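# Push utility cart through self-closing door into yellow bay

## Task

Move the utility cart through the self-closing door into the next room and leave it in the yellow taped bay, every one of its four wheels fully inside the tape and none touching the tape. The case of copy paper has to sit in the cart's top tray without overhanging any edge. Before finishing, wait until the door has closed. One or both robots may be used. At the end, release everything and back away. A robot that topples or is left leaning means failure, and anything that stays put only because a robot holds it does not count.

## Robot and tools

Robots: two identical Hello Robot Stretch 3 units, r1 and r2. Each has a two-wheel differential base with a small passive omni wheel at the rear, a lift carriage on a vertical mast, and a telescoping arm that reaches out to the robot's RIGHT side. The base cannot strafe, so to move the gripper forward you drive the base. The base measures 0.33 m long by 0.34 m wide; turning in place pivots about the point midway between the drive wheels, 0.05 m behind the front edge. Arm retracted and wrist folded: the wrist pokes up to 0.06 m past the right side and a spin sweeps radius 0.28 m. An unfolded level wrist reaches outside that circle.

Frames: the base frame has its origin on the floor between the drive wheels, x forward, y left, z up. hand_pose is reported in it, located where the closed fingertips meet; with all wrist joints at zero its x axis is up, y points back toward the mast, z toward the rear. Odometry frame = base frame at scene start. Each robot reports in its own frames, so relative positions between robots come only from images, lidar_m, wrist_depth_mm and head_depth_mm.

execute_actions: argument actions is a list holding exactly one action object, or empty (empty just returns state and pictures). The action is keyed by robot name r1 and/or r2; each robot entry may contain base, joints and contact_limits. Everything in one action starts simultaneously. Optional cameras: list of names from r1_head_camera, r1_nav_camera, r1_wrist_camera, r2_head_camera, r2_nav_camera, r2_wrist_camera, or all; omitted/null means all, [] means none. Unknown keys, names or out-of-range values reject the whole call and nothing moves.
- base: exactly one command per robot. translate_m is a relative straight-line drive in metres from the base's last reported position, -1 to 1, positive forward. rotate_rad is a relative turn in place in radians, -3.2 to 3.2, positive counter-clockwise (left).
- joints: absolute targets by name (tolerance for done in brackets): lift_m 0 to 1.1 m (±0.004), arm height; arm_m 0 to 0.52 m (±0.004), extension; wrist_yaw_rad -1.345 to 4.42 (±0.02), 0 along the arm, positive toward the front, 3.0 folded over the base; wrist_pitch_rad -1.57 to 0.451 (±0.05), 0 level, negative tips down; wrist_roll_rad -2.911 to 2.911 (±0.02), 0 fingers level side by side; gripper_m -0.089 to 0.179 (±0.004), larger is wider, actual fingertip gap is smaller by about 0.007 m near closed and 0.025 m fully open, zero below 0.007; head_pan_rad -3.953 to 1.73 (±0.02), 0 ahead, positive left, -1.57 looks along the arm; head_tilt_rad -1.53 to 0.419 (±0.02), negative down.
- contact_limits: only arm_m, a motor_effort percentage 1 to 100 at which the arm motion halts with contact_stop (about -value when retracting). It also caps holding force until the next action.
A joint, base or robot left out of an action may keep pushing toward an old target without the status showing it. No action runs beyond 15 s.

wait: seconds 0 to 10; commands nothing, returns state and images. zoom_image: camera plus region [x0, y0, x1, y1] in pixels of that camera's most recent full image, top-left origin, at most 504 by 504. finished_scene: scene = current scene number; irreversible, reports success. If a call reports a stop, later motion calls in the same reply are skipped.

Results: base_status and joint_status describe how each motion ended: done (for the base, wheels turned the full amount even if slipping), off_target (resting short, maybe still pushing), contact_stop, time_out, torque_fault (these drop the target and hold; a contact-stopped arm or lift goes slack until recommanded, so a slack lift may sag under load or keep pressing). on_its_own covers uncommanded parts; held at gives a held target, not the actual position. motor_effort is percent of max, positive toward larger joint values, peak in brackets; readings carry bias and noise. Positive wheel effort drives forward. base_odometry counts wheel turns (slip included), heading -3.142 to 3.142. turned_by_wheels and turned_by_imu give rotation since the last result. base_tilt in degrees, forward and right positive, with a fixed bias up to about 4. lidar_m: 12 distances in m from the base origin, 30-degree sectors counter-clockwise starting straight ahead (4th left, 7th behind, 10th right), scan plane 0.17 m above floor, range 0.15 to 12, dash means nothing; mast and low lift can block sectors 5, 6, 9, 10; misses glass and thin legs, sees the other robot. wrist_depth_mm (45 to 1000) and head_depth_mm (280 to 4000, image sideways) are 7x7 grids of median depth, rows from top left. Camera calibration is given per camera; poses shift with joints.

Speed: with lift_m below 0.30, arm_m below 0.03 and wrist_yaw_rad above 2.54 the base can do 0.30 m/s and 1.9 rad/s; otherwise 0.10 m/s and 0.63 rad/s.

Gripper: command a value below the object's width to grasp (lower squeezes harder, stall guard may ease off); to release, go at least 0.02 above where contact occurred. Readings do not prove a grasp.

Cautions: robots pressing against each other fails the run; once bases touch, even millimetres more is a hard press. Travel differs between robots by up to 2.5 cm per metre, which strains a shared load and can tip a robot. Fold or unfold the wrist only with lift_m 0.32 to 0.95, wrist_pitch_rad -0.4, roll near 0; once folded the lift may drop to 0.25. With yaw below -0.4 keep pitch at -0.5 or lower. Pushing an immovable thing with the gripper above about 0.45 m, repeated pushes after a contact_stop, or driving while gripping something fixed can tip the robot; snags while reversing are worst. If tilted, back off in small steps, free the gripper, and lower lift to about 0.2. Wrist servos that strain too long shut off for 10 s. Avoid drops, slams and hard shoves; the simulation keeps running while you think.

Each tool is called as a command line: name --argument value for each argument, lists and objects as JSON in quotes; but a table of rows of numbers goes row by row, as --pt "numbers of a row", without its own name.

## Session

execute_actions --actions '[{"r1":{"joints":{"head_tilt_rad":-0.5,"lift_m":0.27}},"r2":{"joints":{"head_tilt_rad":-0.5,"lift_m":0.27}}}]'

Scene clock: 2.03 s.
r1.base_odometry: x=+0.000 y=+0.000 heading=+0.000 (m, m, rad; r1's odometry frame)
r1.turned_by_wheels: +0.000 (rad since the last result)
r1.turned_by_imu: +0.000 (rad since the last result)
r1.base_tilt: forward=+0.9 right=-2.4 (deg)
r1.lidar_m: 2.30 4.08 1.78 1.07 0.98 0.99 0.71 0.65 0.66 0.82 1.67 1.85
r1.head_depth_mm: 1788 1916 2028 2159 2073 1596 1290 / 1980 2130 2259 2393 2087 1603 1291 / 2194 2339 2570 2644 2080 1586 1300 / 2475 2687 2969 2954 2067 1587 1294 / 2840 3108 3398 2958 2074 1593 1300 / 3366 3726 - 2974 2055 1589 1298 / 3416 3712 - 2913 2080 1601 1292
r1.base_status: not commanded
r1.joint_positions: lift_m=+0.270 arm_m=+0.001 wrist_yaw_rad=+2.909 wrist_pitch_rad=-0.398 wrist_roll_rad=-0.016 gripper_m=+0.037 head_pan_rad=+0.003 head_tilt_rad=-0.493
r1.joint_status: all done
r1.motor_effort: left_wheel=+2(1) right_wheel=-1(1) lift_m=+15(15) arm_m=-1(1) wrist_yaw_rad=+0(1) wrist_pitch_rad=+8(8) wrist_roll_rad=+0(0) gripper_m=+0(0) head_pan_rad=+0(0) head_tilt_rad=-2(24) (%)
r1.hand_pose: x=+0.0311 y=+0.0748 z=+0.2875 quat_wxyz=(+0.219, +0.699, +0.060, +0.678) (m; r1's base frame)
r1.wrist_depth_mm: - 923 - - - - - / - 983 - - - - - / 760 - - - 980 950 941 / 768 - 760 757 736 711 711 / 620 - 624 601 611 578 577 / 513 507 - 498 488 484 478 / 449 - - 435 419 414 409
r2.base_odometry: x=+0.000 y=+0.000 heading=+0.000 (m, m, rad; r2's odometry frame)
r2.turned_by_wheels: +0.000 (rad since the last result)
r2.turned_by_imu: +0.000 (rad since the last result)
r2.base_tilt: forward=-0.4 right=+0.2 (deg)
r2.lidar_m: 1.25 1.21 3.19 2.38 2.32 2.22 1.65 1.59 1.66 2.31 2.44 2.55
r2.head_depth_mm: 2773 2983 3092 2818 2022 1605 1328 / 3130 3267 3583 2762 2055 1603 1329 / 3501 3799 3919 2784 2036 1601 1319 / - - - 2738 2035 1597 1322 / - - - 2523 1809 1589 1319 / 3872 - 1354 1734 1781 1593 1328 / 3685 3767 1278 1655 1589 1542 1319
r2.base_status: not commanded
r2.joint_positions: lift_m=+0.270 arm_m=-0.001 wrist_yaw_rad=+3.032 wrist_pitch_rad=-0.606 wrist_roll_rad=+0.003 gripper_m=+0.037 head_pan_rad=+0.008 head_tilt_rad=-0.494
r2.joint_status: all done
r2.motor_effort: left_wheel=+0(0) right_wheel=+0(0) lift_m=+23(23) arm_m=+0(0) wrist_yaw_rad=+0(1) wrist_pitch_rad=+5(5) wrist_roll_rad=+0(0) gripper_m=+0(0) head_pan_rad=+0(0) head_tilt_rad=-3(33) (%)
r2.hand_pose: x=+0.0003 y=+0.0516 z=+0.2430 quat_wxyz=(+0.248, +0.686, +0.174, +0.661) (m; r2's base frame)
r2.wrist_depth_mm: - - - - - - - / 776 768 798 799 813 808 839 / 626 640 650 656 657 681 669 / 537 537 552 556 551 559 567 / 474 - - - 472 483 483 / - - - - 426 420 422 / - - - - 368 376 383
pictures: r1_head_camera (sideways: a quarter turn clockwise sets it upright), r1_nav_camera (sideways: a quarter turn counterclockwise sets it upright), r1_wrist_camera, r2_head_camera (sideways: a quarter turn clockwise sets it upright), r2_nav_camera (sideways: a quarter turn counterclockwise sets it upright), r2_wrist_camera
camera_calibration (this result's frames):
r1_head_camera: T_world_to_cam=[[-0.427321, -0.00912617, -0.904054, 1.19519], [-0.0101542, 0.999934, -0.00529446, 0.0125978], [0.904043, 0.00691749, -0.427386, 0.504519], [0, 0, 0, 1]] pos_world=[0.0547522, -0.00517944, 1.29621]
r1_nav_camera: T_world_to_cam=[[0.447362, 0.0094415, 0.894303, -1.12485], [0.0280625, -0.9996, -0.00348468, 0.058068], [0.893913, 0.0266553, -0.447448, 0.53654], [0, 0, 0, 1]] pos_world=[0.0219636, 0.0543634, 1.24623]
r1_wrist_camera: T_world_to_cam=[[0.972462, -0.232873, -0.00939247, -0.00930654], [-0.135629, -0.532684, -0.835376, 0.312842], [0.189533, 0.813645, -0.549599, 0.252195], [0, 0, 0, 1]] pos_world=[0.00368143, -0.0407181, 0.399859]
r2_head_camera: T_world_to_cam=[[-0.495549, -0.0122947, -0.868493, 1.15148], [0.0207594, 0.999447, -0.0259935, 0.0343629], [0.868332, -0.0309104, -0.49502, 0.60136], [0, 0, 0, 1]] pos_world=[0.047722, -0.00159854, 1.29863]
r2_nav_camera: T_world_to_cam=[[0.5132, 0.0247853, 0.857911, -1.0761], [-0.00815686, -0.999397, 0.0337523, 0.00761957], [0.85823, -0.0243195, -0.512689, 0.622108], [0, 0, 0, 1]] pos_world=[0.0184051, 0.0494158, 1.24189]
r2_wrist_camera: T_world_to_cam=[[0.994045, -0.107121, 0.0200073, 0.000306904], [-0.0562479, -0.661617, -0.747729, 0.264558], [0.0933346, 0.742151, -0.663702, 0.288094], [0, 0, 0, 1]] pos_world=[-0.0123134, -0.0387405, 0.38902]
Images, in order (width x height): r1_head_camera 896x504, r1_nav_camera 672x504, r1_wrist_camera 644x364, r2_head_camera 896x504, r2_nav_camera 672x504, r2_wrist_camera 644x364.

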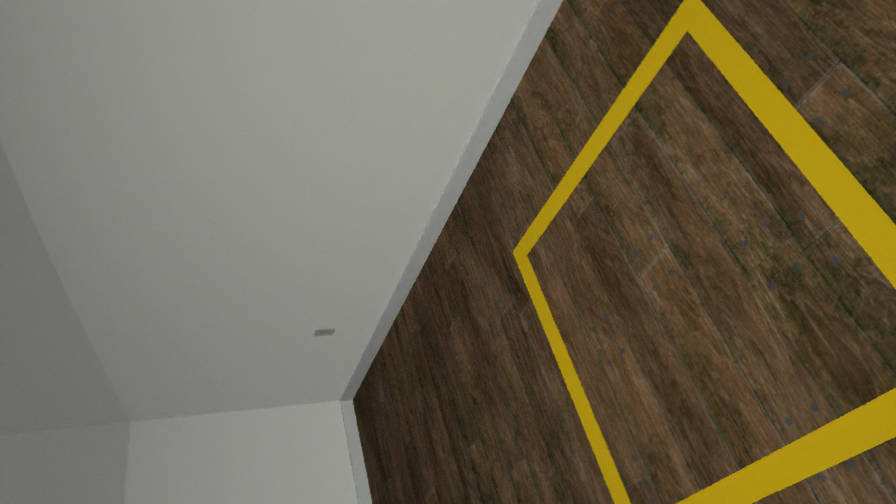

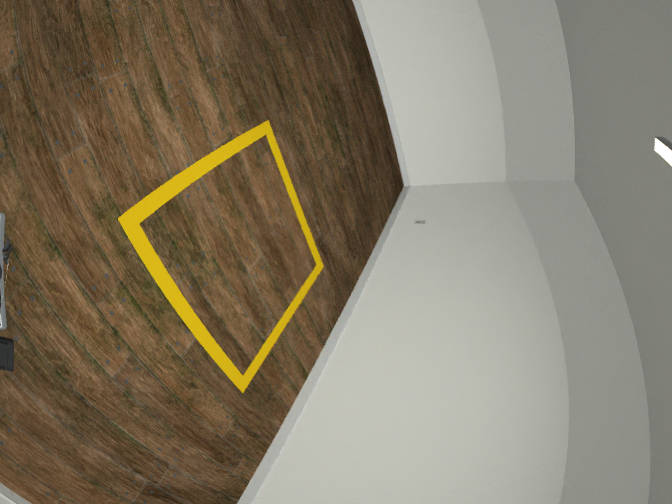

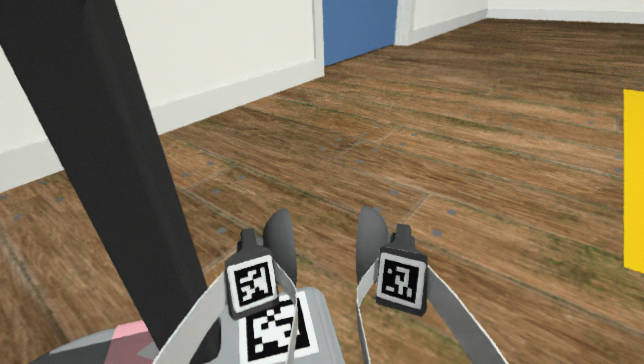

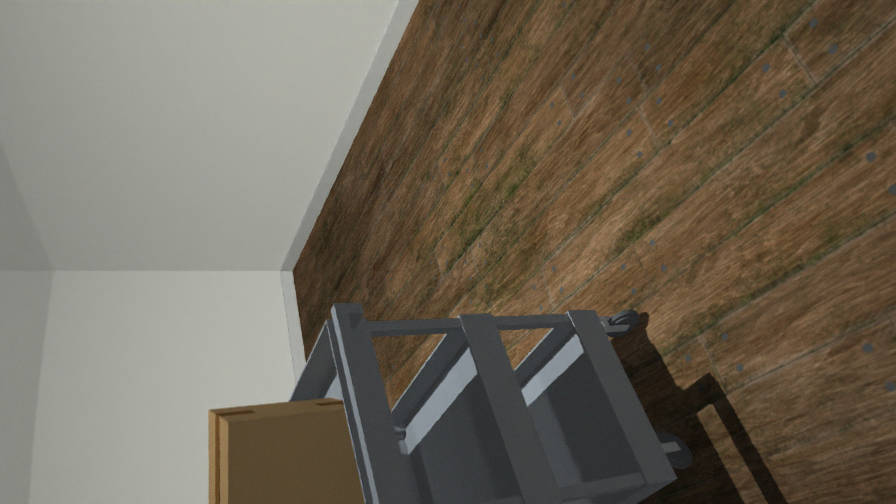

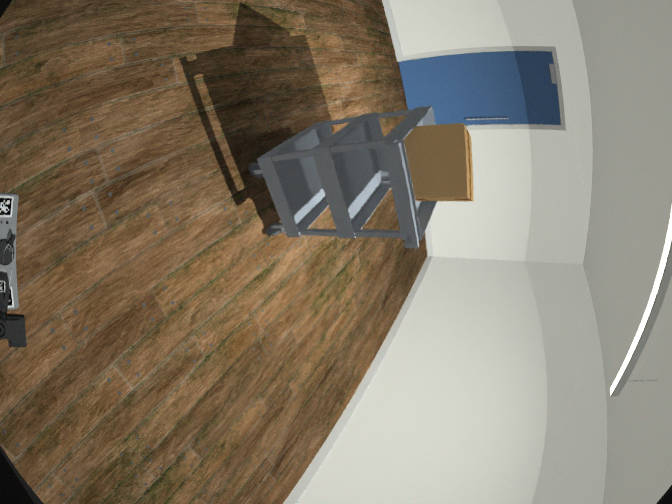

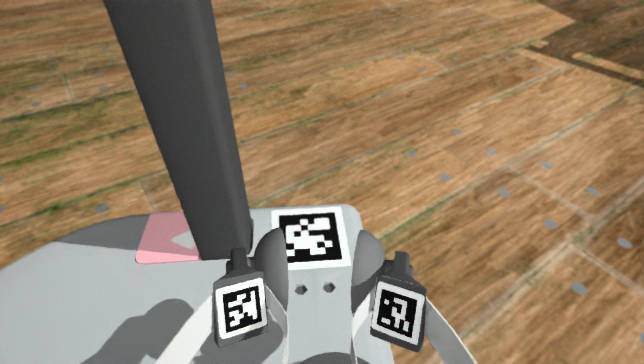

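execute_actions --actions '[{"r1":{"base":{"rotate_rad":0.68},"joints":{"wrist_yaw_rad":3.13}},"r2":{"base":{"rotate_rad":0.16}}}]' --cameras '[]'

execute_actions --actions '[{"r1":{"base":{"translate_m":1.0}},"r2":{"base":{"translate_m":0.6}}}]' --cameras '[]'

execute_actions --actions '[{"r1":{"base":{"translate_m":0.62}},"r2":{"base":{"rotate_rad":0.42},"joints":{"lift_m":0.75,"wrist_pitch_rad":-0.4}}}]' --cameras '[]'

execute_actions --actions '[{"r1":{"base":{"rotate_rad":1.59},"joints":{"head_tilt_rad":-0.8}},"r2":{"joints":{"wrist_yaw_rad":1.9,"arm_m":0.1,"wrist_pitch_rad":0,"wrist_roll_rad":1.57,"gripper_m":0.1,"head_tilt_rad":-0.9}}}]' --cameras '["r1_nav_camera","r2_nav_camera","r2_head_camera","r2_wrist_camera"]'

Scene clock: 17.93 s.
r1.base_odometry: x=+0.000 y=+0.000 heading=+0.680 (m, m, rad; r1's odometry frame)
r1.turned_by_wheels: +0.680 (rad since the last result)
r1.turned_by_imu: +0.671 (rad since the last result)
r1.base_tilt: forward=+0.9 right=-2.5 (deg)
r1.lidar_m: 3.67 1.38 1.02 0.98 0.92 0.68 0.65 0.68 0.94 1.84 1.90 2.63
r1.head_depth_mm: 3441 3656 - 2931 2084 1603 1300 / 3379 3694 - 2967 2068 1600 1304 / 3398 3695 - 2940 2089 1598 1292 / 3369 3733 - 2991 2072 1588 1284 / 3425 3748 - 2948 2091 1592 1293 / 3350 3551 3912 2925 2064 1586 1291 / 2660 2630 2691 2617 2063 1589 1292
r1.base_status: done
r1.joint_positions: lift_m=+0.270 arm_m=+0.001 wrist_yaw_rad=+3.128 wrist_pitch_rad=-0.398 wrist_roll_rad=-0.016 gripper_m=+0.037 head_pan_rad=+0.003 head_tilt_rad=-0.494
r1.joint_status: all done
r1.motor_effort: left_wheel=-1(7) right_wheel=+3(9) lift_m=+15(15) arm_m=-1(0) wrist_yaw_rad=+2(4) wrist_pitch_rad=+8(8) wrist_roll_rad=+0(0) gripper_m=+0(0) head_pan_rad=+0(0) head_tilt_rad=-2(3) (%)
r1.hand_pose: x=-0.0181 y=+0.0810 z=+0.2875 quat_wxyz=(+0.144, +0.688, +0.136, +0.698) (m; r1's base frame)
r1.wrist_depth_mm: 762 898 - 897 918 915 914 / 761 957 - - - - - / 738 983 - - 970 952 948 / 718 789 - 743 739 725 709 / 622 619 608 595 605 582 572 / 512 511 - 515 - 484 484 / 444 - - - 419 416 409
r2.base_odometry: x=+0.000 y=+0.000 heading=+0.160 (m, m, rad; r2's odometry frame)
r2.turned_by_wheels: +0.160 (rad since the last result)
r2.turned_by_imu: +0.162 (rad since the last result)
r2.base_tilt: forward=-0.5 right=+0.1 (deg)
r2.lidar_m: 1.21 1.52 2.81 2.31 2.30 1.95 1.60 1.60 1.76 2.46 2.44 2.70
r2.head_depth_mm: 3254 3439 3587 2791 2035 1619 1331 / 3918 - 3995 2812 2025 1603 1332 / - - - 2766 2028 1616 1326 / 3939 - 1634 1658 1808 1602 1325 / 3797 3966 1334 1734 1787 1597 1322 / 3638 3780 1329 1581 1714 1575 1311 / 3590 3799 1674 2364 1963 1589 1311
r2.base_status: done
r2.joint_positions: lift_m=+0.270 arm_m=-0.001 wrist_yaw_rad=+3.032 wrist_pitch_rad=-0.606 wrist_roll_rad=+0.003 gripper_m=+0.037 head_pan_rad=+0.008 head_tilt_rad=-0.494
r2.joint_status: not commanded
r2.motor_effort: left_wheel=-4(13) right_wheel=+4(8) lift_m=+24(24) arm_m=+0(0) wrist_yaw_rad=+2(1) wrist_pitch_rad=+5(5) wrist_roll_rad=-1(0) gripper_m=+0(1) head_pan_rad=+0(0) head_tilt_rad=-4(3) (%)
r2.hand_pose: x=+0.0003 y=+0.0515 z=+0.2430 quat_wxyz=(+0.248, +0.686, +0.174, +0.661) (m; r2's base frame)
r2.wrist_depth_mm: - - - - - - - / 775 760 799 820 811 830 829 / 627 637 656 646 663 666 666 / 534 545 549 545 558 563 563 / 472 - - - 478 483 482 / - - - - 422 425 429 / - - - - 367 378 378
pictures: none
No camera images: the call's "cameras" was empty. Leave "cameras" out to get every camera's image.

Scene clock: 22.87 s.
r1.base_odometry: x=+0.778 y=+0.629 heading=+0.680 (m, m, rad; r1's odometry frame)
r1.turned_by_wheels: +0.000 (rad since the last result)
r1.turned_by_imu: +0.004 (rad since the last result)
r1.base_tilt: forward=+0.8 right=-2.4 (deg)
r1.lidar_m: 3.09 1.48 0.99 0.97 1.01 1.40 1.65 1.71 1.91 1.84 1.92 2.65
r1.head_depth_mm: 2567 2821 3037 2982 2073 1585 1294 / 2566 2756 3046 2975 2063 1589 1289 / 2596 2801 3076 2958 2083 1590 1290 / 2568 2800 3073 2945 2060 1609 1297 / 2635 2796 3068 2972 2076 1591 1288 / 2571 2819 3058 2972 2084 1590 1294 / 2534 2568 2595 2599 2067 1592 1294
r1.base_status: done
r1.joint_positions: lift_m=+0.270 arm_m=+0.001 wrist_yaw_rad=+3.128 wrist_pitch_rad=-0.398 wrist_roll_rad=-0.016 gripper_m=+0.037 head_pan_rad=+0.003 head_tilt_rad=-0.495
r1.joint_status: not commanded
r1.motor_effort: left_wheel=-1(6) right_wheel=+3(9) lift_m=+16(16) arm_m=-1(0) wrist_yaw_rad=+1(1) wrist_pitch_rad=+8(8) wrist_roll_rad=+0(0) gripper_m=+0(1) head_pan_rad=+0(1) head_tilt_rad=-2(2) (%)
r1.hand_pose: x=-0.0182 y=+0.0810 z=+0.2875 quat_wxyz=(+0.144, +0.688, +0.137, +0.698) (m; r1's base frame)
r1.wrist_depth_mm: 910 910 - 905 923 964 972 / 966 973 - 986 - - - / - - - - 994 952 939 / 791 768 - 753 723 719 705 / 632 611 611 601 607 580 570 / 518 510 - 512 - 483 480 / 444 - - - 420 415 412
r2.base_odometry: x=+0.592 y=+0.095 heading=+0.160 (m, m, rad; r2's odometry frame)
r2.turned_by_wheels: +0.000 (rad since the last result)
r2.turned_by_imu: +0.003 (rad since the last result)
r2.base_tilt: forward=-0.3 right=+0.0 (deg)
r2.lidar_m: 0.65 0.63 3.05 2.52 2.50 2.63 2.17 2.16 2.40 2.25 2.24 2.48
r2.head_depth_mm: 3037 3217 3281 2802 2032 1592 1324 / 3558 3741 3705 2782 2027 1613 1319 / 3511 3885 - 2778 1885 1515 1287 / 3411 3734 - 1010 1143 1107 1218 / 3313 3520 805 827 806 1040 1193 / 3144 3434 767 814 774 1008 1133 / 3042 3239 767 820 714 982 1108
r2.base_status: done
r2.joint_positions: lift_m=+0.270 arm_m=-0.001 wrist_yaw_rad=+3.032 wrist_pitch_rad=-0.607 wrist_roll_rad=+0.003 gripper_m=+0.037 head_pan_rad=+0.008 head_tilt_rad=-0.495
r2.joint_status: not commanded
r2.motor_effort: left_wheel=-4(11) right_wheel=+3(11) lift_m=+24(23) arm_m=+0(1) wrist_yaw_rad=+1(0) wrist_pitch_rad=+5(5) wrist_roll_rad=+0(0) gripper_m=+0(0) head_pan_rad=+0(1) head_tilt_rad=-3(3) (%)
r2.hand_pose: x=+0.0003 y=+0.0515 z=+0.2430 quat_wxyz=(+0.248, +0.686, +0.174, +0.661) (m; r2's base frame)
r2.wrist_depth_mm: - - - - - - - / 769 792 794 824 801 826 823 / 644 635 639 656 647 648 683 / 533 540 552 552 557 565 562 / 476 - - - 473 475 487 / - - - - 424 423 425 / - - - - 367 380 377
pictures: none
No camera images: the call's "cameras" was empty. Leave "cameras" out to get every camera's image.

Scene clock: 28.07 s.
r1.base_odometry: x=+1.260 y=+1.018 heading=+0.680 (m, m, rad; r1's odometry frame)
r1.turned_by_wheels: +0.000 (rad since the last result)
r1.turned_by_imu: +0.003 (rad since the last result)
r1.base_tilt: forward=+0.9 right=-2.5 (deg)
r1.lidar_m: 2.49 1.35 1.08 1.04 1.03 1.39 2.26 2.35 1.92 1.86 1.93 2.58
r1.head_depth_mm: 2025 2214 2434 2622 2035 1597 1287 / 2066 2227 2407 2633 2079 1585 1292 / 2050 2237 2449 2625 2057 1598 1291 / 2081 2266 2432 2669 2067 1588 1298 / 2082 2265 2456 2614 2064 1583 1296 / 2064 2231 2456 2648 2089 1598 1296 / 2080 2284 2393 2532 2080 1583 1293
r1.base_status: done
r1.joint_positions: lift_m=+0.270 arm_m=+0.001 wrist_yaw_rad=+3.128 wrist_pitch_rad=-0.398 wrist_roll_rad=-0.016 gripper_m=+0.037 head_pan_rad=+0.003 head_tilt_rad=-0.495
r1.joint_status: not commanded
r1.motor_effort: left_wheel=-2(5) right_wheel=+2(8) lift_m=+16(16) arm_m=-1(0) wrist_yaw_rad=+1(1) wrist_pitch_rad=+8(8) wrist_roll_rad=+0(0) gripper_m=-1(0) head_pan_rad=+1(0) head_tilt_rad=-2(1) (%)
r1.hand_pose: x=-0.0182 y=+0.0810 z=+0.2875 quat_wxyz=(+0.144, +0.688, +0.137, +0.698) (m; r1's base frame)
r1.wrist_depth_mm: 901 896 - 966 977 943 908 / 957 967 - - - - 971 / - - - - 976 949 948 / 787 777 - 746 729 721 715 / 626 615 609 602 616 580 571 / 513 506 - 518 - 489 478 / 446 - - - 423 421 410
r2.base_odometry: x=+0.592 y=+0.095 heading=+0.580 (m, m, rad; r2's odometry frame)
r2.turned_by_wheels: +0.420 (rad since the last result)
r2.turned_by_imu: +0.426 (rad since the last result)
r2.base_tilt: forward=-0.3 right=+0.3 (deg)
r2.lidar_m: 0.63 3.28 2.55 2.51 2.67 2.20 2.16 2.31 2.29 2.24 2.39 0.66
r2.head_depth_mm: 3198 3363 820 841 889 1019 1163 / 3199 3410 772 804 784 1017 1165 / 3142 3468 811 850 774 1017 1165 / 3174 3484 851 904 772 986 1163 / 3137 3465 3686 2776 2030 1588 1309 / 3156 3443 3673 2748 1991 1585 1324 / 3187 3469 3690 2721 2026 1599 1317
r2.base_status: done
r2.joint_positions: lift_m=+0.750 arm_m=-0.001 wrist_yaw_rad=+3.032 wrist_pitch_rad=-0.420 wrist_roll_rad=+0.003 gripper_m=+0.037 head_pan_rad=+0.008 head_tilt_rad=-0.495
r2.joint_status: all done
r2.motor_effort: left_wheel=-4(14) right_wheel=+3(10) lift_m=+30(28) arm_m=+0(0) wrist_yaw_rad=+1(1) wrist_pitch_rad=+7(6) wrist_roll_rad=+0(0) gripper_m=+0(1) head_pan_rad=-1(1) head_tilt_rad=-3(3) (%)
r2.hand_pose: x=+0.0033 y=+0.0787 z=+0.7621 quat_wxyz=(+0.186, +0.699, +0.109, +0.682) (m; r2's base frame)
r2.wrist_depth_mm: - - - - - - - / - - - - - - - / - - - - - - - / - - - - - - - / - - - - - - - / - - - - - - - / 897 946 - 933 920 942 950
pictures: none
No camera images: the call's "cameras" was empty. Leave "cameras" out to get every camera's image.

Scene clock: 30.37 s.
r1.base_odometry: x=+1.260 y=+1.018 heading=+2.269 (m, m, rad; r1's odometry frame)
r1.turned_by_wheels: +1.590 (rad since the last result)
r1.turned_by_imu: +1.569 (rad since the last result)
r1.base_tilt: forward=+0.8 right=-2.4 (deg)
r1.lidar_m: 1.05 1.01 1.40 2.26 2.36 1.91 1.85 1.93 2.57 2.49 1.34 1.08
r1.head_depth_mm: 849 967 1120 1331 1492 1298 1117 / 849 969 1131 1344 1506 1297 1122 / 854 972 1129 1344 1508 1296 1119 / 856 977 1132 1348 1512 1301 1124 / 862 980 1135 1351 1518 1298 1116 / 862 981 1126 1311 1484 1294 1123 / 846 928 1056 1266 1458 1297 1120
r1.base_status: done
r1.joint_positions: lift_m=+0.270 arm_m=+0.001 wrist_yaw_rad=+3.128 wrist_pitch_rad=-0.398 wrist_roll_rad=-0.016 gripper_m=+0.037 head_pan_rad=+0.003 head_tilt_rad=-0.790
r1.joint_status: all done
r1.motor_effort: left_wheel=-1(8) right_wheel=+2(7) lift_m=+16(16) arm_m=-1(1) wrist_yaw_rad=+1(1) wrist_pitch_rad=+8(8) wrist_roll_rad=+1(0) gripper_m=-2(0) head_pan_rad=+0(0) head_tilt_rad=-4(21) (%)
r1.hand_pose: x=-0.0182 y=+0.0809 z=+0.2875 quat_wxyz=(+0.144, +0.688, +0.137, +0.698) (m; r1's base frame)
r1.wrist_depth_mm: - - - - - - - / - - - - - - - / - - - - 988 932 930 / 789 788 - 746 741 727 713 / 626 618 601 599 612 576 567 / 513 510 - 519 - 484 482 / 447 - - - 418 416 409
r2.base_odometry: x=+0.592 y=+0.095 heading=+0.580 (m, m, rad; r2's odometry frame)
r2.turned_by_wheels: +0.000 (rad since the last result)
r2.turned_by_imu: +0.000 (rad since the last result)
r2.base_tilt: forward=-0.4 right=+0.1 (deg)
r2.lidar_m: 0.63 3.28 2.55 2.51 2.66 2.20 2.16 2.29 2.29 2.24 2.39 0.66
r2.head_depth_mm: 640 757 791 1087 1439 1281 1127 / 670 764 779 1107 1355 1273 1129 / 704 809 773 1106 1356 1263 1125 / 740 840 762 1029 1341 1262 1128 / 3116 2437 1954 1649 1428 1261 1122 / 3162 2397 1941 1651 1426 1247 1124 / 3068 2402 1943 1648 1409 1249 1119
r2.base_status: not commanded
r2.joint_positions: lift_m=+0.750 arm_m=+0.100 wrist_yaw_rad=+1.901 wrist_pitch_rad=-0.024 wrist_roll_rad=+1.566 gripper_m=+0.100 head_pan_rad=+0.008 head_tilt_rad=-0.889
r2.joint_status: all done
r2.motor_effort: left_wheel=-3(4) right_wheel=+3(2) lift_m=+30(29) arm_m=+4(6) wrist_yaw_rad=-1(4) wrist_pitch_rad=+9(10) wrist_roll_rad=+2(5) gripper_m=+1(97) head_pan_rad=+0(0) head_tilt_rad=-6(32) (%)
r2.hand_pose: x=+0.2204 y=-0.1615 z=+0.8580 quat_wxyz=(+0.012, +0.814, -0.581, -0.005) (m; r2's base frame)
r2.wrist_depth_mm: - - 569 492 - 669 758 / - - 661 532 - 664 792 / - - - 578 - 592 829 / - - - - - - 935 / - - - - - - - / - - - - - - - / - - - - - - 962
pictures: r1_nav_camera (sideways: a quarter turn counterclockwise sets it upright), r2_head_camera (sideways: a quarter turn clockwise sets it upright), r2_nav_camera (sideways: a quarter turn counterclockwise sets it upright), r2_wrist_camera
camera_calibration (this result's frames):
r1_nav_camera: T_world_to_cam=[[0.689459, 0.0102389, 0.724252, -0.904621], [0.0259632, -0.999607, -0.0105843, 0.067321], [0.723859, 0.0261013, -0.689454, 0.852422], [0, 0, 0, 1]] pos_world=[0.00491808, 0.0543075, 1.24359]
r2_head_camera: T_world_to_cam=[[-0.791532, -0.0147575, -0.61095, 0.817609], [0.00851584, 0.999345, -0.0351722, 0.0463714], [0.611069, -0.0330427, -0.790888, 0.987783], [0, 0, 0, 1]] pos_world=[0.0431661, -0.00163613, 1.28237]
r2_nav_camera: T_world_to_cam=[[0.803745, 0.0272031, 0.594351, -0.734369], [0.00610165, -0.999279, 0.037485, 0.00269145], [0.594942, -0.0265019, -0.803331, 1.00176], [0, 0, 0, 1]] pos_world=[-0.00575803, 0.0492151, 1.24111]
r2_wrist_camera: T_world_to_cam=[[-0.0238018, -0.0359018, -0.999072, 0.856602], [-0.43487, 0.900225, -0.0219894, 0.308855], [0.900179, 0.433943, -0.0370396, 0.0686328], [0, 0, 0, 1]] pos_world=[0.0929188, -0.277068, 0.865141]
Images, in order (width x height): r1_nav_camera 672x504, r2_head_camera 896x504, r2_nav_camera 672x504, r2_wrist_camera 644x364.

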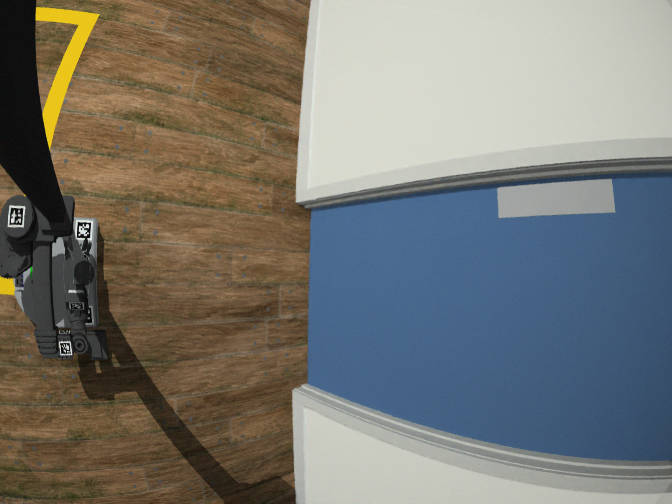

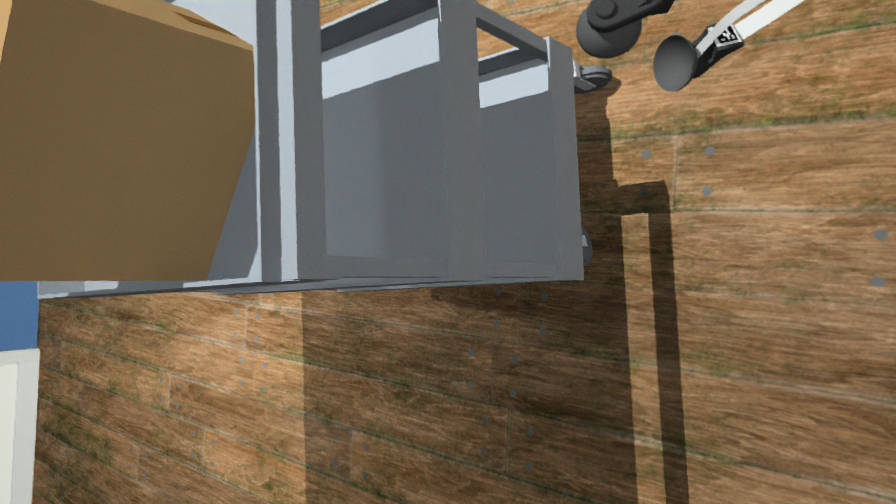

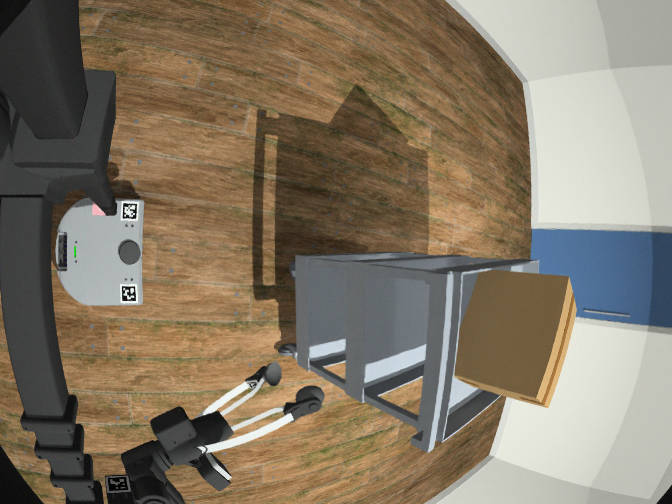

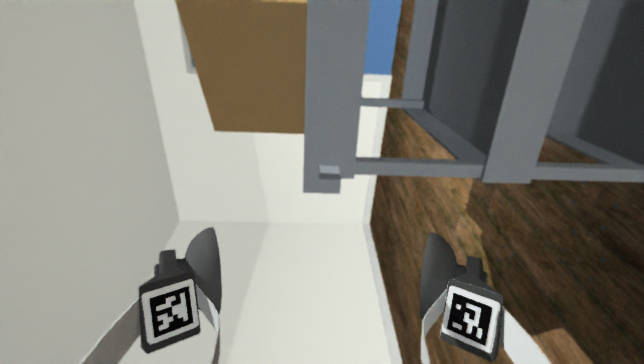

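execute_actions --actions '[{"r1":{"base":{"translate_m":0.95}},"r2":{"base":{"translate_m":0.325},"joints":{"arm_m":0.12,"head_pan_rad":-0.3}}}]' --cameras '["r2_head_camera"]'

execute_actions --actions '[{"r1":{"base":{"translate_m":1.0},"joints":{"lift_m":0.33,"head_tilt_rad":-1.2}},"r2":{"joints":{"gripper_m":-0.02}}}]' --cameras '["r2_head_camera","r1_nav_camera"]'

Scene clock: 37.80 s.
r1.base_odometry: x=+0.649 y=+1.746 heading=+2.269 (m, m, rad; r1's odometry frame)
r1.turned_by_wheels: +0.000 (rad since the last result)
r1.turned_by_imu: +0.005 (rad since the last result)
r1.base_tilt: forward=+0.9 right=-2.5 (deg)
r1.lidar_m: - - 0.15 0.32 2.34 2.88 2.79 2.92 2.60 0.36 0.15 -
r1.head_depth_mm: - - - - - - - / - - - - - - - / - - - - - - - / - - - - - - - / - - - - - - - / - - - - - - - / - - - - - - -
r1.base_status: done
r1.joint_positions: lift_m=+0.270 arm_m=+0.001 wrist_yaw_rad=+3.128 wrist_pitch_rad=-0.398 wrist_roll_rad=-0.016 gripper_m=+0.037 head_pan_rad=+0.003 head_tilt_rad=-0.791
r1.joint_status: not commanded
r1.motor_effort: left_wheel=-2(4) right_wheel=+3(9) lift_m=+15(16) arm_m=-1(1) wrist_yaw_rad=+1(1) wrist_pitch_rad=+8(8) wrist_roll_rad=+0(0) gripper_m=+0(1) head_pan_rad=+0(0) head_tilt_rad=-3(4) (%)
r1.hand_pose: x=-0.0182 y=+0.0809 z=+0.2875 quat_wxyz=(+0.144, +0.688, +0.137, +0.698) (m; r1's base frame)
r1.wrist_depth_mm: - - - - 317 214 142 / - - - - 340 216 143 / - - - 934 369 217 144 / 789 768 - 710 397 220 144 / 626 620 609 582 399 221 145 / 511 509 - 514 - 222 145 / 442 - - - 400 209 146
r2.base_odometry: x=+0.864 y=+0.273 heading=+0.579 (m, m, rad; r2's odometry frame)
r2.turned_by_wheels: +0.000 (rad since the last result)
r2.turned_by_imu: +0.002 (rad since the last result)
r2.base_tilt: forward=-0.5 right=+0.2 (deg)
r2.lidar_m: 0.31 3.26 2.53 2.48 2.64 2.53 2.48 2.63 2.31 2.27 0.46 0.32
r2.head_depth_mm: 3150 2351 720 578 937 1276 1141 / 518 445 540 585 893 1231 1139 / 516 453 538 609 809 1173 1131 / 511 462 554 620 552 1094 1127 / 506 474 567 627 504 834 1124 / 502 484 582 637 1346 1250 1116 / 2795 504 1801 1658 1426 1243 1121
r2.base_status: done
r2.joint_positions: lift_m=+0.750 arm_m=+0.120 wrist_yaw_rad=+1.901 wrist_pitch_rad=-0.024 wrist_roll_rad=+1.566 gripper_m=+0.100 head_pan_rad=-0.293 head_tilt_rad=-0.889
r2.joint_status: all done
r2.motor_effort: left_wheel=-4(5) right_wheel=+3(8) lift_m=+29(29) arm_m=+4(6) wrist_yaw_rad=-1(2) wrist_pitch_rad=+8(8) wrist_roll_rad=+2(2) gripper_m=+1(1) head_pan_rad=-3(22) head_tilt_rad=-6(6) (%)
r2.hand_pose: x=+0.2204 y=-0.1816 z=+0.8580 quat_wxyz=(+0.012, +0.814, -0.581, -0.005) (m; r2's base frame)
r2.wrist_depth_mm: 266 261 267 157 209 675 460 / - 298 298 166 221 662 459 / - 349 356 177 239 662 455 / - - 436 245 259 634 448 / - - - 266 277 - 451 / - - - 286 297 - 409 / - - - 303 326 335 337
pictures: r2_head_camera (sideways: a quarter turn clockwise sets it upright)
camera_calibration (this result's frames):
r2_head_camera: T_world_to_cam=[[-0.760586, 0.220831, -0.610526, 0.816869], [0.304598, 0.951831, -0.0351812, 0.044577], [0.573349, -0.212723, -0.791214, 0.988437], [0, 0, 0, 1]] pos_world=[0.0410019, -0.0125561, 1.28235]
Images, in order (width x height): r2_head_camera 896x504.

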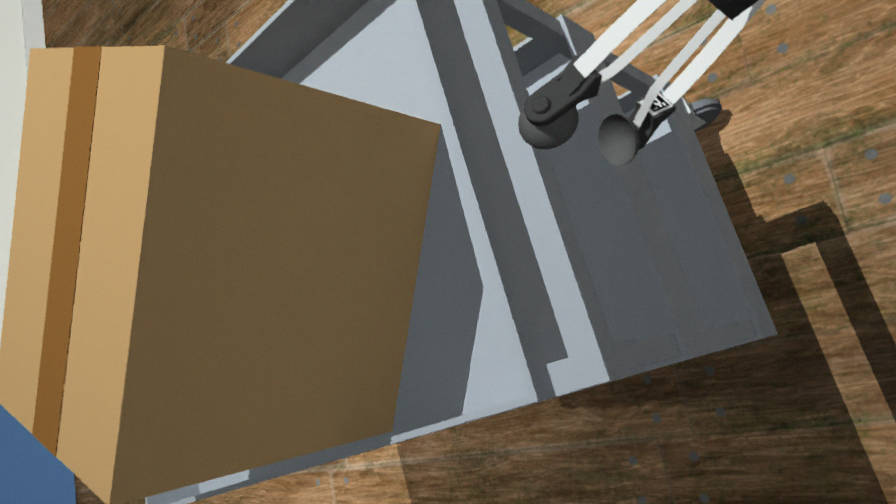

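Scene clock: 48.27 s.
r1.base_odometry: x=+0.006 y=+2.511 heading=+2.269 (m, m, rad; r1's odometry frame)
r1.turned_by_wheels: +0.000 (rad since the last result)
r1.turned_by_imu: -1.343 (rad since the last result)
r1.base_tilt: forward=+0.8 right=-2.5 (deg)
r1.lidar_m: - - 0.15 0.19 3.07 2.63 0.92 0.84 3.36 0.21 0.15 -
r1.head_depth_mm: - - - - - 1130 1085 / - - - - - 1106 1064 / - - - - - 1094 - / - - - - - 739 - / - - - - - 376 - / - - - - - 1147 - / - - - - - 1143 1113
r1.base_status: done
r1.joint_positions: lift_m=+0.330 arm_m=+0.001 wrist_yaw_rad=+3.135 wrist_pitch_rad=-0.399 wrist_roll_rad=-0.015 gripper_m=+0.037 head_pan_rad=+0.006 head_tilt_rad=-1.235
r1.joint_status: head_tilt_rad off_target (ended at -1.235, target -1.200); the others done
r1.motor_effort: left_wheel=+14(48) right_wheel=+10(26) lift_m=+25(31) arm_m=+0(1) wrist_yaw_rad=-3(11) wrist_pitch_rad=+9(10) wrist_roll_rad=+0(0) gripper_m=-1(0) head_pan_rad=-1(6) head_tilt_rad=+14(24) (%)
r1.hand_pose: x=-0.0198 y=+0.0808 z=+0.3466 quat_wxyz=(+0.142, +0.688, +0.139, +0.698) (m; r1's base frame)
r1.wrist_depth_mm: - - - - 237 122 82 / - - - - 240 123 83 / - - - - 248 125 83 / 910 890 881 841 252 126 84 / 711 706 696 691 223 128 85 / 589 582 598 571 217 129 85 / 502 499 - - 251 121 86
r2.base_odometry: x=+0.864 y=+0.273 heading=+0.579 (m, m, rad; r2's odometry frame)
r2.turned_by_wheels: +0.000 (rad since the last result)
r2.turned_by_imu: +0.001 (rad since the last result)
r2.base_tilt: forward=-0.4 right=+0.2 (deg)
r2.lidar_m: 0.31 3.25 2.53 2.47 2.64 2.53 2.48 2.65 2.30 2.27 0.46 0.32
r2.head_depth_mm: 3126 2317 719 579 940 1239 1131 / 519 445 538 586 908 1217 1132 / 514 453 538 610 801 1171 1134 / 511 463 553 621 552 1094 1126 / 506 473 566 626 503 839 1127 / 503 485 582 638 1344 1242 1120 / 2619 504 1795 1634 1421 1256 1118
r2.base_status: not commanded
r2.joint_positions: lift_m=+0.750 arm_m=+0.120 wrist_yaw_rad=+1.901 wrist_pitch_rad=-0.024 wrist_roll_rad=+1.566 gripper_m=-0.019 head_pan_rad=-0.293 head_tilt_rad=-0.889
r2.joint_status: all done
r2.motor_effort: left_wheel=-4(4) right_wheel=+3(3) lift_m=+29(29) arm_m=+4(4) wrist_yaw_rad=-1(1) wrist_pitch_rad=+8(8) wrist_roll_rad=+2(2) gripper_m=-11(98) head_pan_rad=-4(4) head_tilt_rad=-6(6) (%)
r2.hand_pose: x=+0.2204 y=-0.1816 z=+0.8580 quat_wxyz=(+0.012, +0.814, -0.581, -0.005) (m; r2's base frame)
r2.wrist_depth_mm: 266 262 265 156 208 670 456 / - 302 298 166 221 665 457 / - 352 353 177 238 666 449 / - - 433 247 256 631 451 / - - - 266 - - 453 / - - - - - - 414 / - - - 286 328 327 334
pictures: r1_nav_camera (sideways: a quarter turn counterclockwise sets it upright), r2_head_camera (sideways: a quarter turn clockwise sets it upright)
camera_calibration (this result's frames):
r1_nav_camera: T_world_to_cam=[[0.933902, 0.0136079, 0.35727, -0.428024], [0.0219521, -0.999573, -0.0193103, 0.078697], [0.356854, 0.0258767, -0.933802, 1.1723], [0, 0, 0, 1]] pos_world=[-0.0203346, 0.0541526, 1.24913]
r2_head_camera: T_world_to_cam=[[-0.760586, 0.220831, -0.610526, 0.816869], [0.304597, 0.951831, -0.0351812, 0.044577], [0.573349, -0.212723, -0.791214, 0.988437], [0, 0, 0, 1]] pos_world=[0.0410019, -0.0125561, 1.28235]
Images, in order (width x height): r1_nav_camera 672x504, r2_head_camera 896x504.

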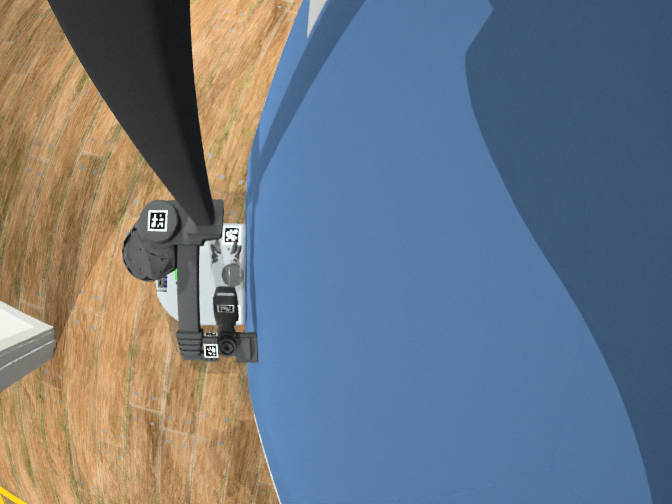

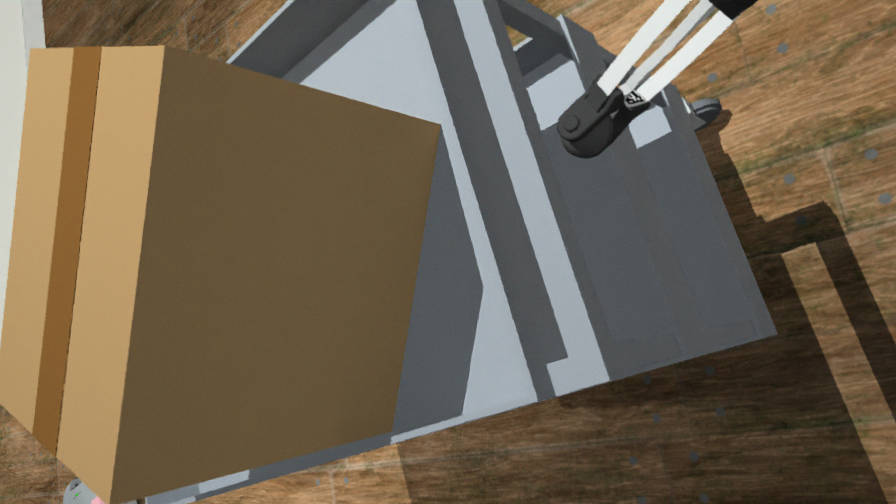

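execute_actions --actions '[{"r1":{"base":{"translate_m":0.3}},"r2":{"joints":{"gripper_m":0.1,"lift_m":0.74}}}]' --cameras '[]'

execute_actions --actions '[{"r2":{"base":{"translate_m":0.075}}}]' --cameras '[]'

execute_actions --actions '[{"r2":{"joints":{"gripper_m":-0.02,"head_pan_rad":0}}}]' --cameras '[]'

execute_actions --actions '[{"r2":{"base":{"translate_m":0.4}}}]' --cameras '["r2_nav_camera"]'

Scene clock: 55.73 s.
r1.base_odometry: x=-0.187 y=+2.740 heading=+2.270 (m, m, rad; r1's odometry frame)
r1.turned_by_wheels: +0.001 (rad since the last result)
r1.turned_by_imu: -0.446 (rad since the last result)
r1.base_tilt: forward=+0.8 right=-2.5 (deg)
r1.lidar_m: - - 0.15 0.20 2.11 3.17 2.83 1.02 3.36 0.21 0.15 -
r1.head_depth_mm: - - - - - 1129 1078 / - - - - - 976 1066 / - - - - - 783 - / - - - - - 544 - / - - - - - 537 - / - - - - - 1134 - / - - - - - 1137 1109
r1.base_status: translate_m off_target (by the wheels' count: +0.2997 of +0.3000)
r1.joint_positions: lift_m=+0.330 arm_m=+0.001 wrist_yaw_rad=+3.134 wrist_pitch_rad=-0.399 wrist_roll_rad=-0.015 gripper_m=+0.037 head_pan_rad=+0.000 head_tilt_rad=-1.230
r1.joint_status: not commanded
r1.on_its_own: left_wheel is at rest, and its effort (+39) is outside its rest range (-18 to +18)
r1.motor_effort: left_wheel=+39(45) right_wheel=+14(24) lift_m=+23(25) arm_m=-1(0) wrist_yaw_rad=-3(6) wrist_pitch_rad=+9(9) wrist_roll_rad=+0(0) gripper_m=-1(1) head_pan_rad=+2(2) head_tilt_rad=+12(14) (%)
r1.hand_pose: x=-0.0195 y=+0.0808 z=+0.3467 quat_wxyz=(+0.142, +0.688, +0.139, +0.698) (m; r1's base frame)
r1.wrist_depth_mm: - - - - 234 121 82 / - - - - 240 123 82 / - - - - 246 124 83 / 903 889 872 853 250 126 84 / 717 701 702 687 222 127 84 / 589 577 598 571 216 129 85 / 503 499 - - 251 121 85
r2.base_odometry: x=+0.864 y=+0.273 heading=+0.579 (m, m, rad; r2's odometry frame)
r2.turned_by_wheels: +0.000 (rad since the last result)
r2.turned_by_imu: +0.000 (rad since the last result)
r2.base_tilt: forward=-0.4 right=+0.1 (deg)
r2.lidar_m: 0.31 3.24 2.52 2.48 2.63 2.54 2.48 2.65 2.30 2.26 0.46 0.32
r2.head_depth_mm: 3161 2297 719 580 933 1268 1142 / 520 444 539 585 886 1213 1131 / 514 453 537 608 804 1180 1130 / 510 464 551 621 551 1093 1125 / 505 473 568 627 503 835 1124 / 503 485 583 635 1347 1251 1112 / 2967 503 1798 1638 1413 1246 1118
r2.base_status: not commanded
r2.joint_positions: lift_m=+0.740 arm_m=+0.120 wrist_yaw_rad=+1.901 wrist_pitch_rad=-0.024 wrist_roll_rad=+1.566 gripper_m=+0.100 head_pan_rad=-0.293 head_tilt_rad=-0.889
r2.joint_status: all done
r2.motor_effort: left_wheel=-4(4) right_wheel=+3(3) lift_m=+23(26) arm_m=+4(4) wrist_yaw_rad=-2(2) wrist_pitch_rad=+8(8) wrist_roll_rad=+2(2) gripper_m=+1(95) head_pan_rad=-3(3) head_tilt_rad=-6(6) (%)
r2.hand_pose: x=+0.2204 y=-0.1816 z=+0.8485 quat_wxyz=(+0.012, +0.814, -0.581, -0.005) (m; r2's base frame)
r2.wrist_depth_mm: 263 261 264 154 210 653 452 / - 296 300 164 223 633 449 / - 356 352 177 240 637 436 / - 477 435 246 786 607 441 / - - - 261 - - 437 / - - - 285 318 - 403 / - - - 306 324 331 339
pictures: none
No camera images: the call's "cameras" was empty. Leave "cameras" out to get every camera's image.

Scene clock: 57.50 s.
r1.base_odometry: x=-0.187 y=+2.740 heading=+2.270 (m, m, rad; r1's odometry frame)
r1.turned_by_wheels: +0.000 (rad since the last result)
r1.turned_by_imu: +0.000 (rad since the last result)
r1.base_tilt: forward=+0.8 right=-2.5 (deg)
r1.lidar_m: - - 0.15 0.20 2.11 3.17 2.83 1.02 3.38 0.21 0.15 -
r1.head_depth_mm: - - - - - 1139 1085 / - - - - - 983 1068 / - - - - - 784 - / - - - - - 544 - / - - - - - 536 - / - - - - - 1136 - / - - - - - 1138 1107
r1.base_status: not commanded
r1.joint_positions: lift_m=+0.330 arm_m=+0.001 wrist_yaw_rad=+3.134 wrist_pitch_rad=-0.399 wrist_roll_rad=-0.015 gripper_m=+0.037 head_pan_rad=+0.000 head_tilt_rad=-1.230
r1.joint_status: not commanded
r1.on_its_own: left_wheel is at rest, and its effort (+39) is outside its rest range (-18 to +18)
r1.motor_effort: left_wheel=+39(39) right_wheel=+14(14) lift_m=+23(23) arm_m=+0(0) wrist_yaw_rad=-3(3) wrist_pitch_rad=+9(9) wrist_roll_rad=+0(0) gripper_m=+0(0) head_pan_rad=+3(3) head_tilt_rad=+11(12) (%)
r1.hand_pose: x=-0.0195 y=+0.0808 z=+0.3467 quat_wxyz=(+0.142, +0.688, +0.139, +0.698) (m; r1's base frame)
r1.wrist_depth_mm: - - - - 234 121 82 / - - - - 240 123 82 / - - - - 246 125 83 / 898 880 871 849 251 126 84 / 705 699 700 687 222 127 84 / 586 579 598 570 217 129 85 / 497 498 - - 249 121 85
r2.base_odometry: x=+0.927 y=+0.314 heading=+0.579 (m, m, rad; r2's odometry frame)
r2.turned_by_wheels: +0.000 (rad since the last result)
r2.turned_by_imu: +0.000 (rad since the last result)
r2.base_tilt: forward=-0.4 right=+0.2 (deg)
r2.lidar_m: 0.23 3.24 2.52 2.47 2.63 2.61 2.56 2.71 2.31 2.27 0.34 0.24
r2.head_depth_mm: 523 401 436 622 516 1220 1138 / 519 402 443 544 483 1115 1130 / 516 410 455 561 517 825 1125 / 512 410 466 579 542 737 1098 / 506 418 479 588 541 448 1091 / 504 419 492 592 1338 1247 1121 / 3092 430 1812 1641 1420 1245 1117
r2.base_status: done
r2.joint_positions: lift_m=+0.740 arm_m=+0.120 wrist_yaw_rad=+1.901 wrist_pitch_rad=-0.024 wrist_roll_rad=+1.566 gripper_m=+0.100 head_pan_rad=-0.293 head_tilt_rad=-0.889
r2.joint_status: not commanded
r2.motor_effort: left_wheel=-4(6) right_wheel=+3(7) lift_m=+23(24) arm_m=+4(3) wrist_yaw_rad=-1(1) wrist_pitch_rad=+8(8) wrist_roll_rad=+2(2) gripper_m=+1(1) head_pan_rad=-4(3) head_tilt_rad=-5(6) (%)
r2.hand_pose: x=+0.2204 y=-0.1816 z=+0.8485 quat_wxyz=(+0.012, +0.814, -0.581, -0.005) (m; r2's base frame)
r2.wrist_depth_mm: 194 195 196 84 140 543 445 / 219 218 219 90 148 590 448 / 262 261 259 96 158 601 440 / - 317 317 102 170 599 438 / - 426 390 111 182 573 437 / - - - 120 196 - 414 / - - - 131 217 - 918
pictures: none
No camera images: the call's "cameras" was empty. Leave "cameras" out to get every camera's image.

Scene clock: 59.20 s.
r1.base_odometry: x=-0.187 y=+2.740 heading=+2.270 (m, m, rad; r1's odometry frame)
r1.turned_by_wheels: +0.000 (rad since the last result)
r1.turned_by_imu: +0.000 (rad since the last result)
r1.base_tilt: forward=+0.8 right=-2.5 (deg)
r1.lidar_m: - - 0.15 0.20 2.11 3.18 2.83 1.02 3.39 0.21 0.15 -
r1.head_depth_mm: - - - - - 1141 1087 / - - - - - 979 1073 / - - - - - 784 - / - - - - - 545 - / - - - - - 535 - / - - - - - 1134 - / - - - - - 1132 1105
r1.base_status: not commanded
r1.joint_positions: lift_m=+0.330 arm_m=+0.001 wrist_yaw_rad=+3.134 wrist_pitch_rad=-0.399 wrist_roll_rad=-0.015 gripper_m=+0.037 head_pan_rad=+0.000 head_tilt_rad=-1.230
r1.joint_status: not commanded
r1.on_its_own: left_wheel is at rest, and its effort (+38) is outside its rest range (-18 to +18)
r1.motor_effort: left_wheel=+38(39) right_wheel=+14(14) lift_m=+23(23) arm_m=-1(1) wrist_yaw_rad=-3(3) wrist_pitch_rad=+9(9) wrist_roll_rad=+0(0) gripper_m=+0(1) head_pan_rad=+2(2) head_tilt_rad=+12(12) (%)
r1.hand_pose: x=-0.0195 y=+0.0808 z=+0.3467 quat_wxyz=(+0.142, +0.688, +0.139, +0.698) (m; r1's base frame)
r1.wrist_depth_mm: - - - - 235 122 82 / - - - - 239 123 82 / - - - - 246 125 83 / 911 890 882 855 250 126 84 / 712 709 691 685 224 127 84 / 589 582 599 567 217 128 85 / 499 493 - - 251 121 85
r2.base_odometry: x=+0.927 y=+0.314 heading=+0.579 (m, m, rad; r2's odometry frame)
r2.turned_by_wheels: +0.000 (rad since the last result)
r2.turned_by_imu: +0.000 (rad since the last result)
r2.base_tilt: forward=-0.4 right=+0.0 (deg)
r2.lidar_m: 0.23 3.25 2.52 2.47 2.64 2.60 2.56 2.72 2.31 2.27 0.34 0.24
r2.head_depth_mm: 523 402 426 505 552 738 1108 / 518 412 452 543 547 520 1102 / 519 425 482 585 546 508 1096 / 3155 438 518 604 534 495 1075 / 3141 2316 1912 1622 1436 1250 1127 / 2531 2361 1946 1640 1422 1261 1123 / 2733 2392 1939 1655 1409 1255 1116
r2.base_status: not commanded
r2.joint_positions: lift_m=+0.740 arm_m=+0.120 wrist_yaw_rad=+1.901 wrist_pitch_rad=-0.001 wrist_roll_rad=+1.566 gripper_m=-0.019 head_pan_rad=-0.007 head_tilt_rad=-0.889
r2.joint_status: all done
r2.motor_effort: left_wheel=-4(4) right_wheel=+1(3) lift_m=+23(23) arm_m=+4(4) wrist_yaw_rad=-1(2) wrist_pitch_rad=+1(8) wrist_roll_rad=+1(2) gripper_m=-25(98) head_pan_rad=+3(23) head_tilt_rad=-6(6) (%)
r2.hand_pose: x=+0.2210 y=-0.1814 z=+0.8541 quat_wxyz=(+0.003, +0.814, -0.581, +0.002) (m; r2's base frame)
r2.wrist_depth_mm: 195 196 199 84 138 142 460 / 221 221 219 89 146 556 466 / 271 261 262 94 156 590 458 / - 317 318 101 168 595 458 / - - 413 108 180 - 455 / - - - 118 192 - 410 / - - - 130 218 - -
pictures: none
No camera images: the call's "cameras" was empty. Leave "cameras" out to get every camera's image.

Scene clock: 64.20 s.
r1.base_odometry: x=-0.187 y=+2.740 heading=+2.270 (m, m, rad; r1's odometry frame)
r1.turned_by_wheels: +0.000 (rad since the last result)
r1.turned_by_imu: +0.001 (rad since the last result)
r1.base_tilt: forward=+0.9 right=-2.5 (deg)
r1.lidar_m: - - 0.15 0.20 1.71 3.17 2.83 1.02 3.40 0.21 0.15 -
r1.head_depth_mm: - - - - - 1132 1081 / - - - - - 979 1079 / - - - - - 782 - / - - - - - 547 - / - - - - - 535 - / - - - - - 1139 - / - - - - - 1139 1100
r1.base_status: not commanded
r1.joint_positions: lift_m=+0.330 arm_m=+0.001 wrist_yaw_rad=+3.134 wrist_pitch_rad=-0.399 wrist_roll_rad=-0.015 gripper_m=+0.037 head_pan_rad=+0.000 head_tilt_rad=-1.230
r1.joint_status: not commanded
r1.on_its_own: left_wheel is at rest, and its effort (+39) is outside its rest range (-18 to +18)
r1.motor_effort: left_wheel=+39(39) right_wheel=+15(15) lift_m=+23(23) arm_m=+0(0) wrist_yaw_rad=-2(3) wrist_pitch_rad=+9(9) wrist_roll_rad=+0(0) gripper_m=-1(1) head_pan_rad=+2(3) head_tilt_rad=+12(12) (%)
r1.hand_pose: x=-0.0195 y=+0.0808 z=+0.3467 quat_wxyz=(+0.142, +0.688, +0.139, +0.698) (m; r1's base frame)
r1.wrist_depth_mm: - - - - 235 121 82 / - - - - 240 123 82 / - - - - 246 124 83 / 907 894 884 836 251 126 84 / 716 704 691 686 223 127 84 / 591 581 595 564 216 129 85 / 500 497 - - 251 121 86
r2.base_odometry: x=+1.262 y=+0.533 heading=+0.579 (m, m, rad; r2's odometry frame)
r2.turned_by_wheels: +0.000 (rad since the last result)
r2.turned_by_imu: +0.002 (rad since the last result)
r2.base_tilt: forward=-0.4 right=+0.3 (deg)
r2.lidar_m: 0.23 3.01 2.48 2.44 2.60 3.00 2.96 3.02 2.35 2.31 0.33 0.24
r2.head_depth_mm: 2444 402 407 479 541 506 1081 / 520 401 435 519 546 497 1086 / 517 415 466 566 546 495 1077 / 3174 434 503 602 543 695 1077 / 3012 2315 1913 1587 1370 1205 1109 / 2164 2292 1946 1641 1423 1253 1122 / 1913 2163 1936 1636 1411 1238 1116
r2.base_status: done
r2.joint_positions: lift_m=+0.740 arm_m=+0.120 wrist_yaw_rad=+2.030 wrist_pitch_rad=-0.001 wrist_roll_rad=+1.566 gripper_m=-0.019 head_pan_rad=-0.007 head_tilt_rad=-0.889
r2.joint_status: not commanded
r2.on_its_own: wrist_yaw_rad is held at +2.008, not at your +1.900, by its stall guard, which is not easing now; wrist_yaw_rad is at rest, and its effort (-26) is outside its rest range (-12 to +12)
r2.motor_effort: left_wheel=-1(4) right_wheel=+7(30) lift_m=+23(23) arm_m=+2(4) wrist_yaw_rad=-26(43) wrist_pitch_rad=+1(1) wrist_roll_rad=+1(2) gripper_m=-24(24) head_pan_rad=+3(3) head_tilt_rad=-6(6) (%)
r2.hand_pose: x=+0.2083 y=-0.1510 z=+0.8542 quat_wxyz=(+0.002, +0.850, -0.527, +0.002) (m; r2's base frame)
r2.wrist_depth_mm: 192 191 190 68 122 124 464 / 234 231 229 74 135 138 464 / - 295 290 82 147 557 461 / - 427 394 90 163 550 456 / - - - 101 184 - 428 / - - - 115 210 - 394 / - - - 137 262 287 287
pictures: r2_nav_camera (sideways: a quarter turn counterclockwise sets it upright)
camera_calibration (this result's frames):
r2_nav_camera: T_world_to_cam=[[0.804532, 0.0149257, 0.593722, -0.733554], [-0.00912595, -0.999255, 0.0374868, 0.00278215], [0.59384, -0.0355776, -0.803796, 1.00237], [0, 0, 0, 1]] pos_world=[-0.00505281, 0.0493907, 1.24112]
Images, in order (width x height): r2_nav_camera 672x504.

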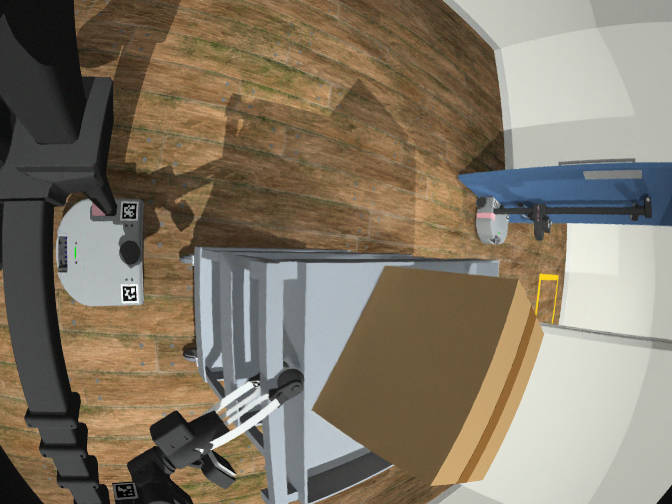

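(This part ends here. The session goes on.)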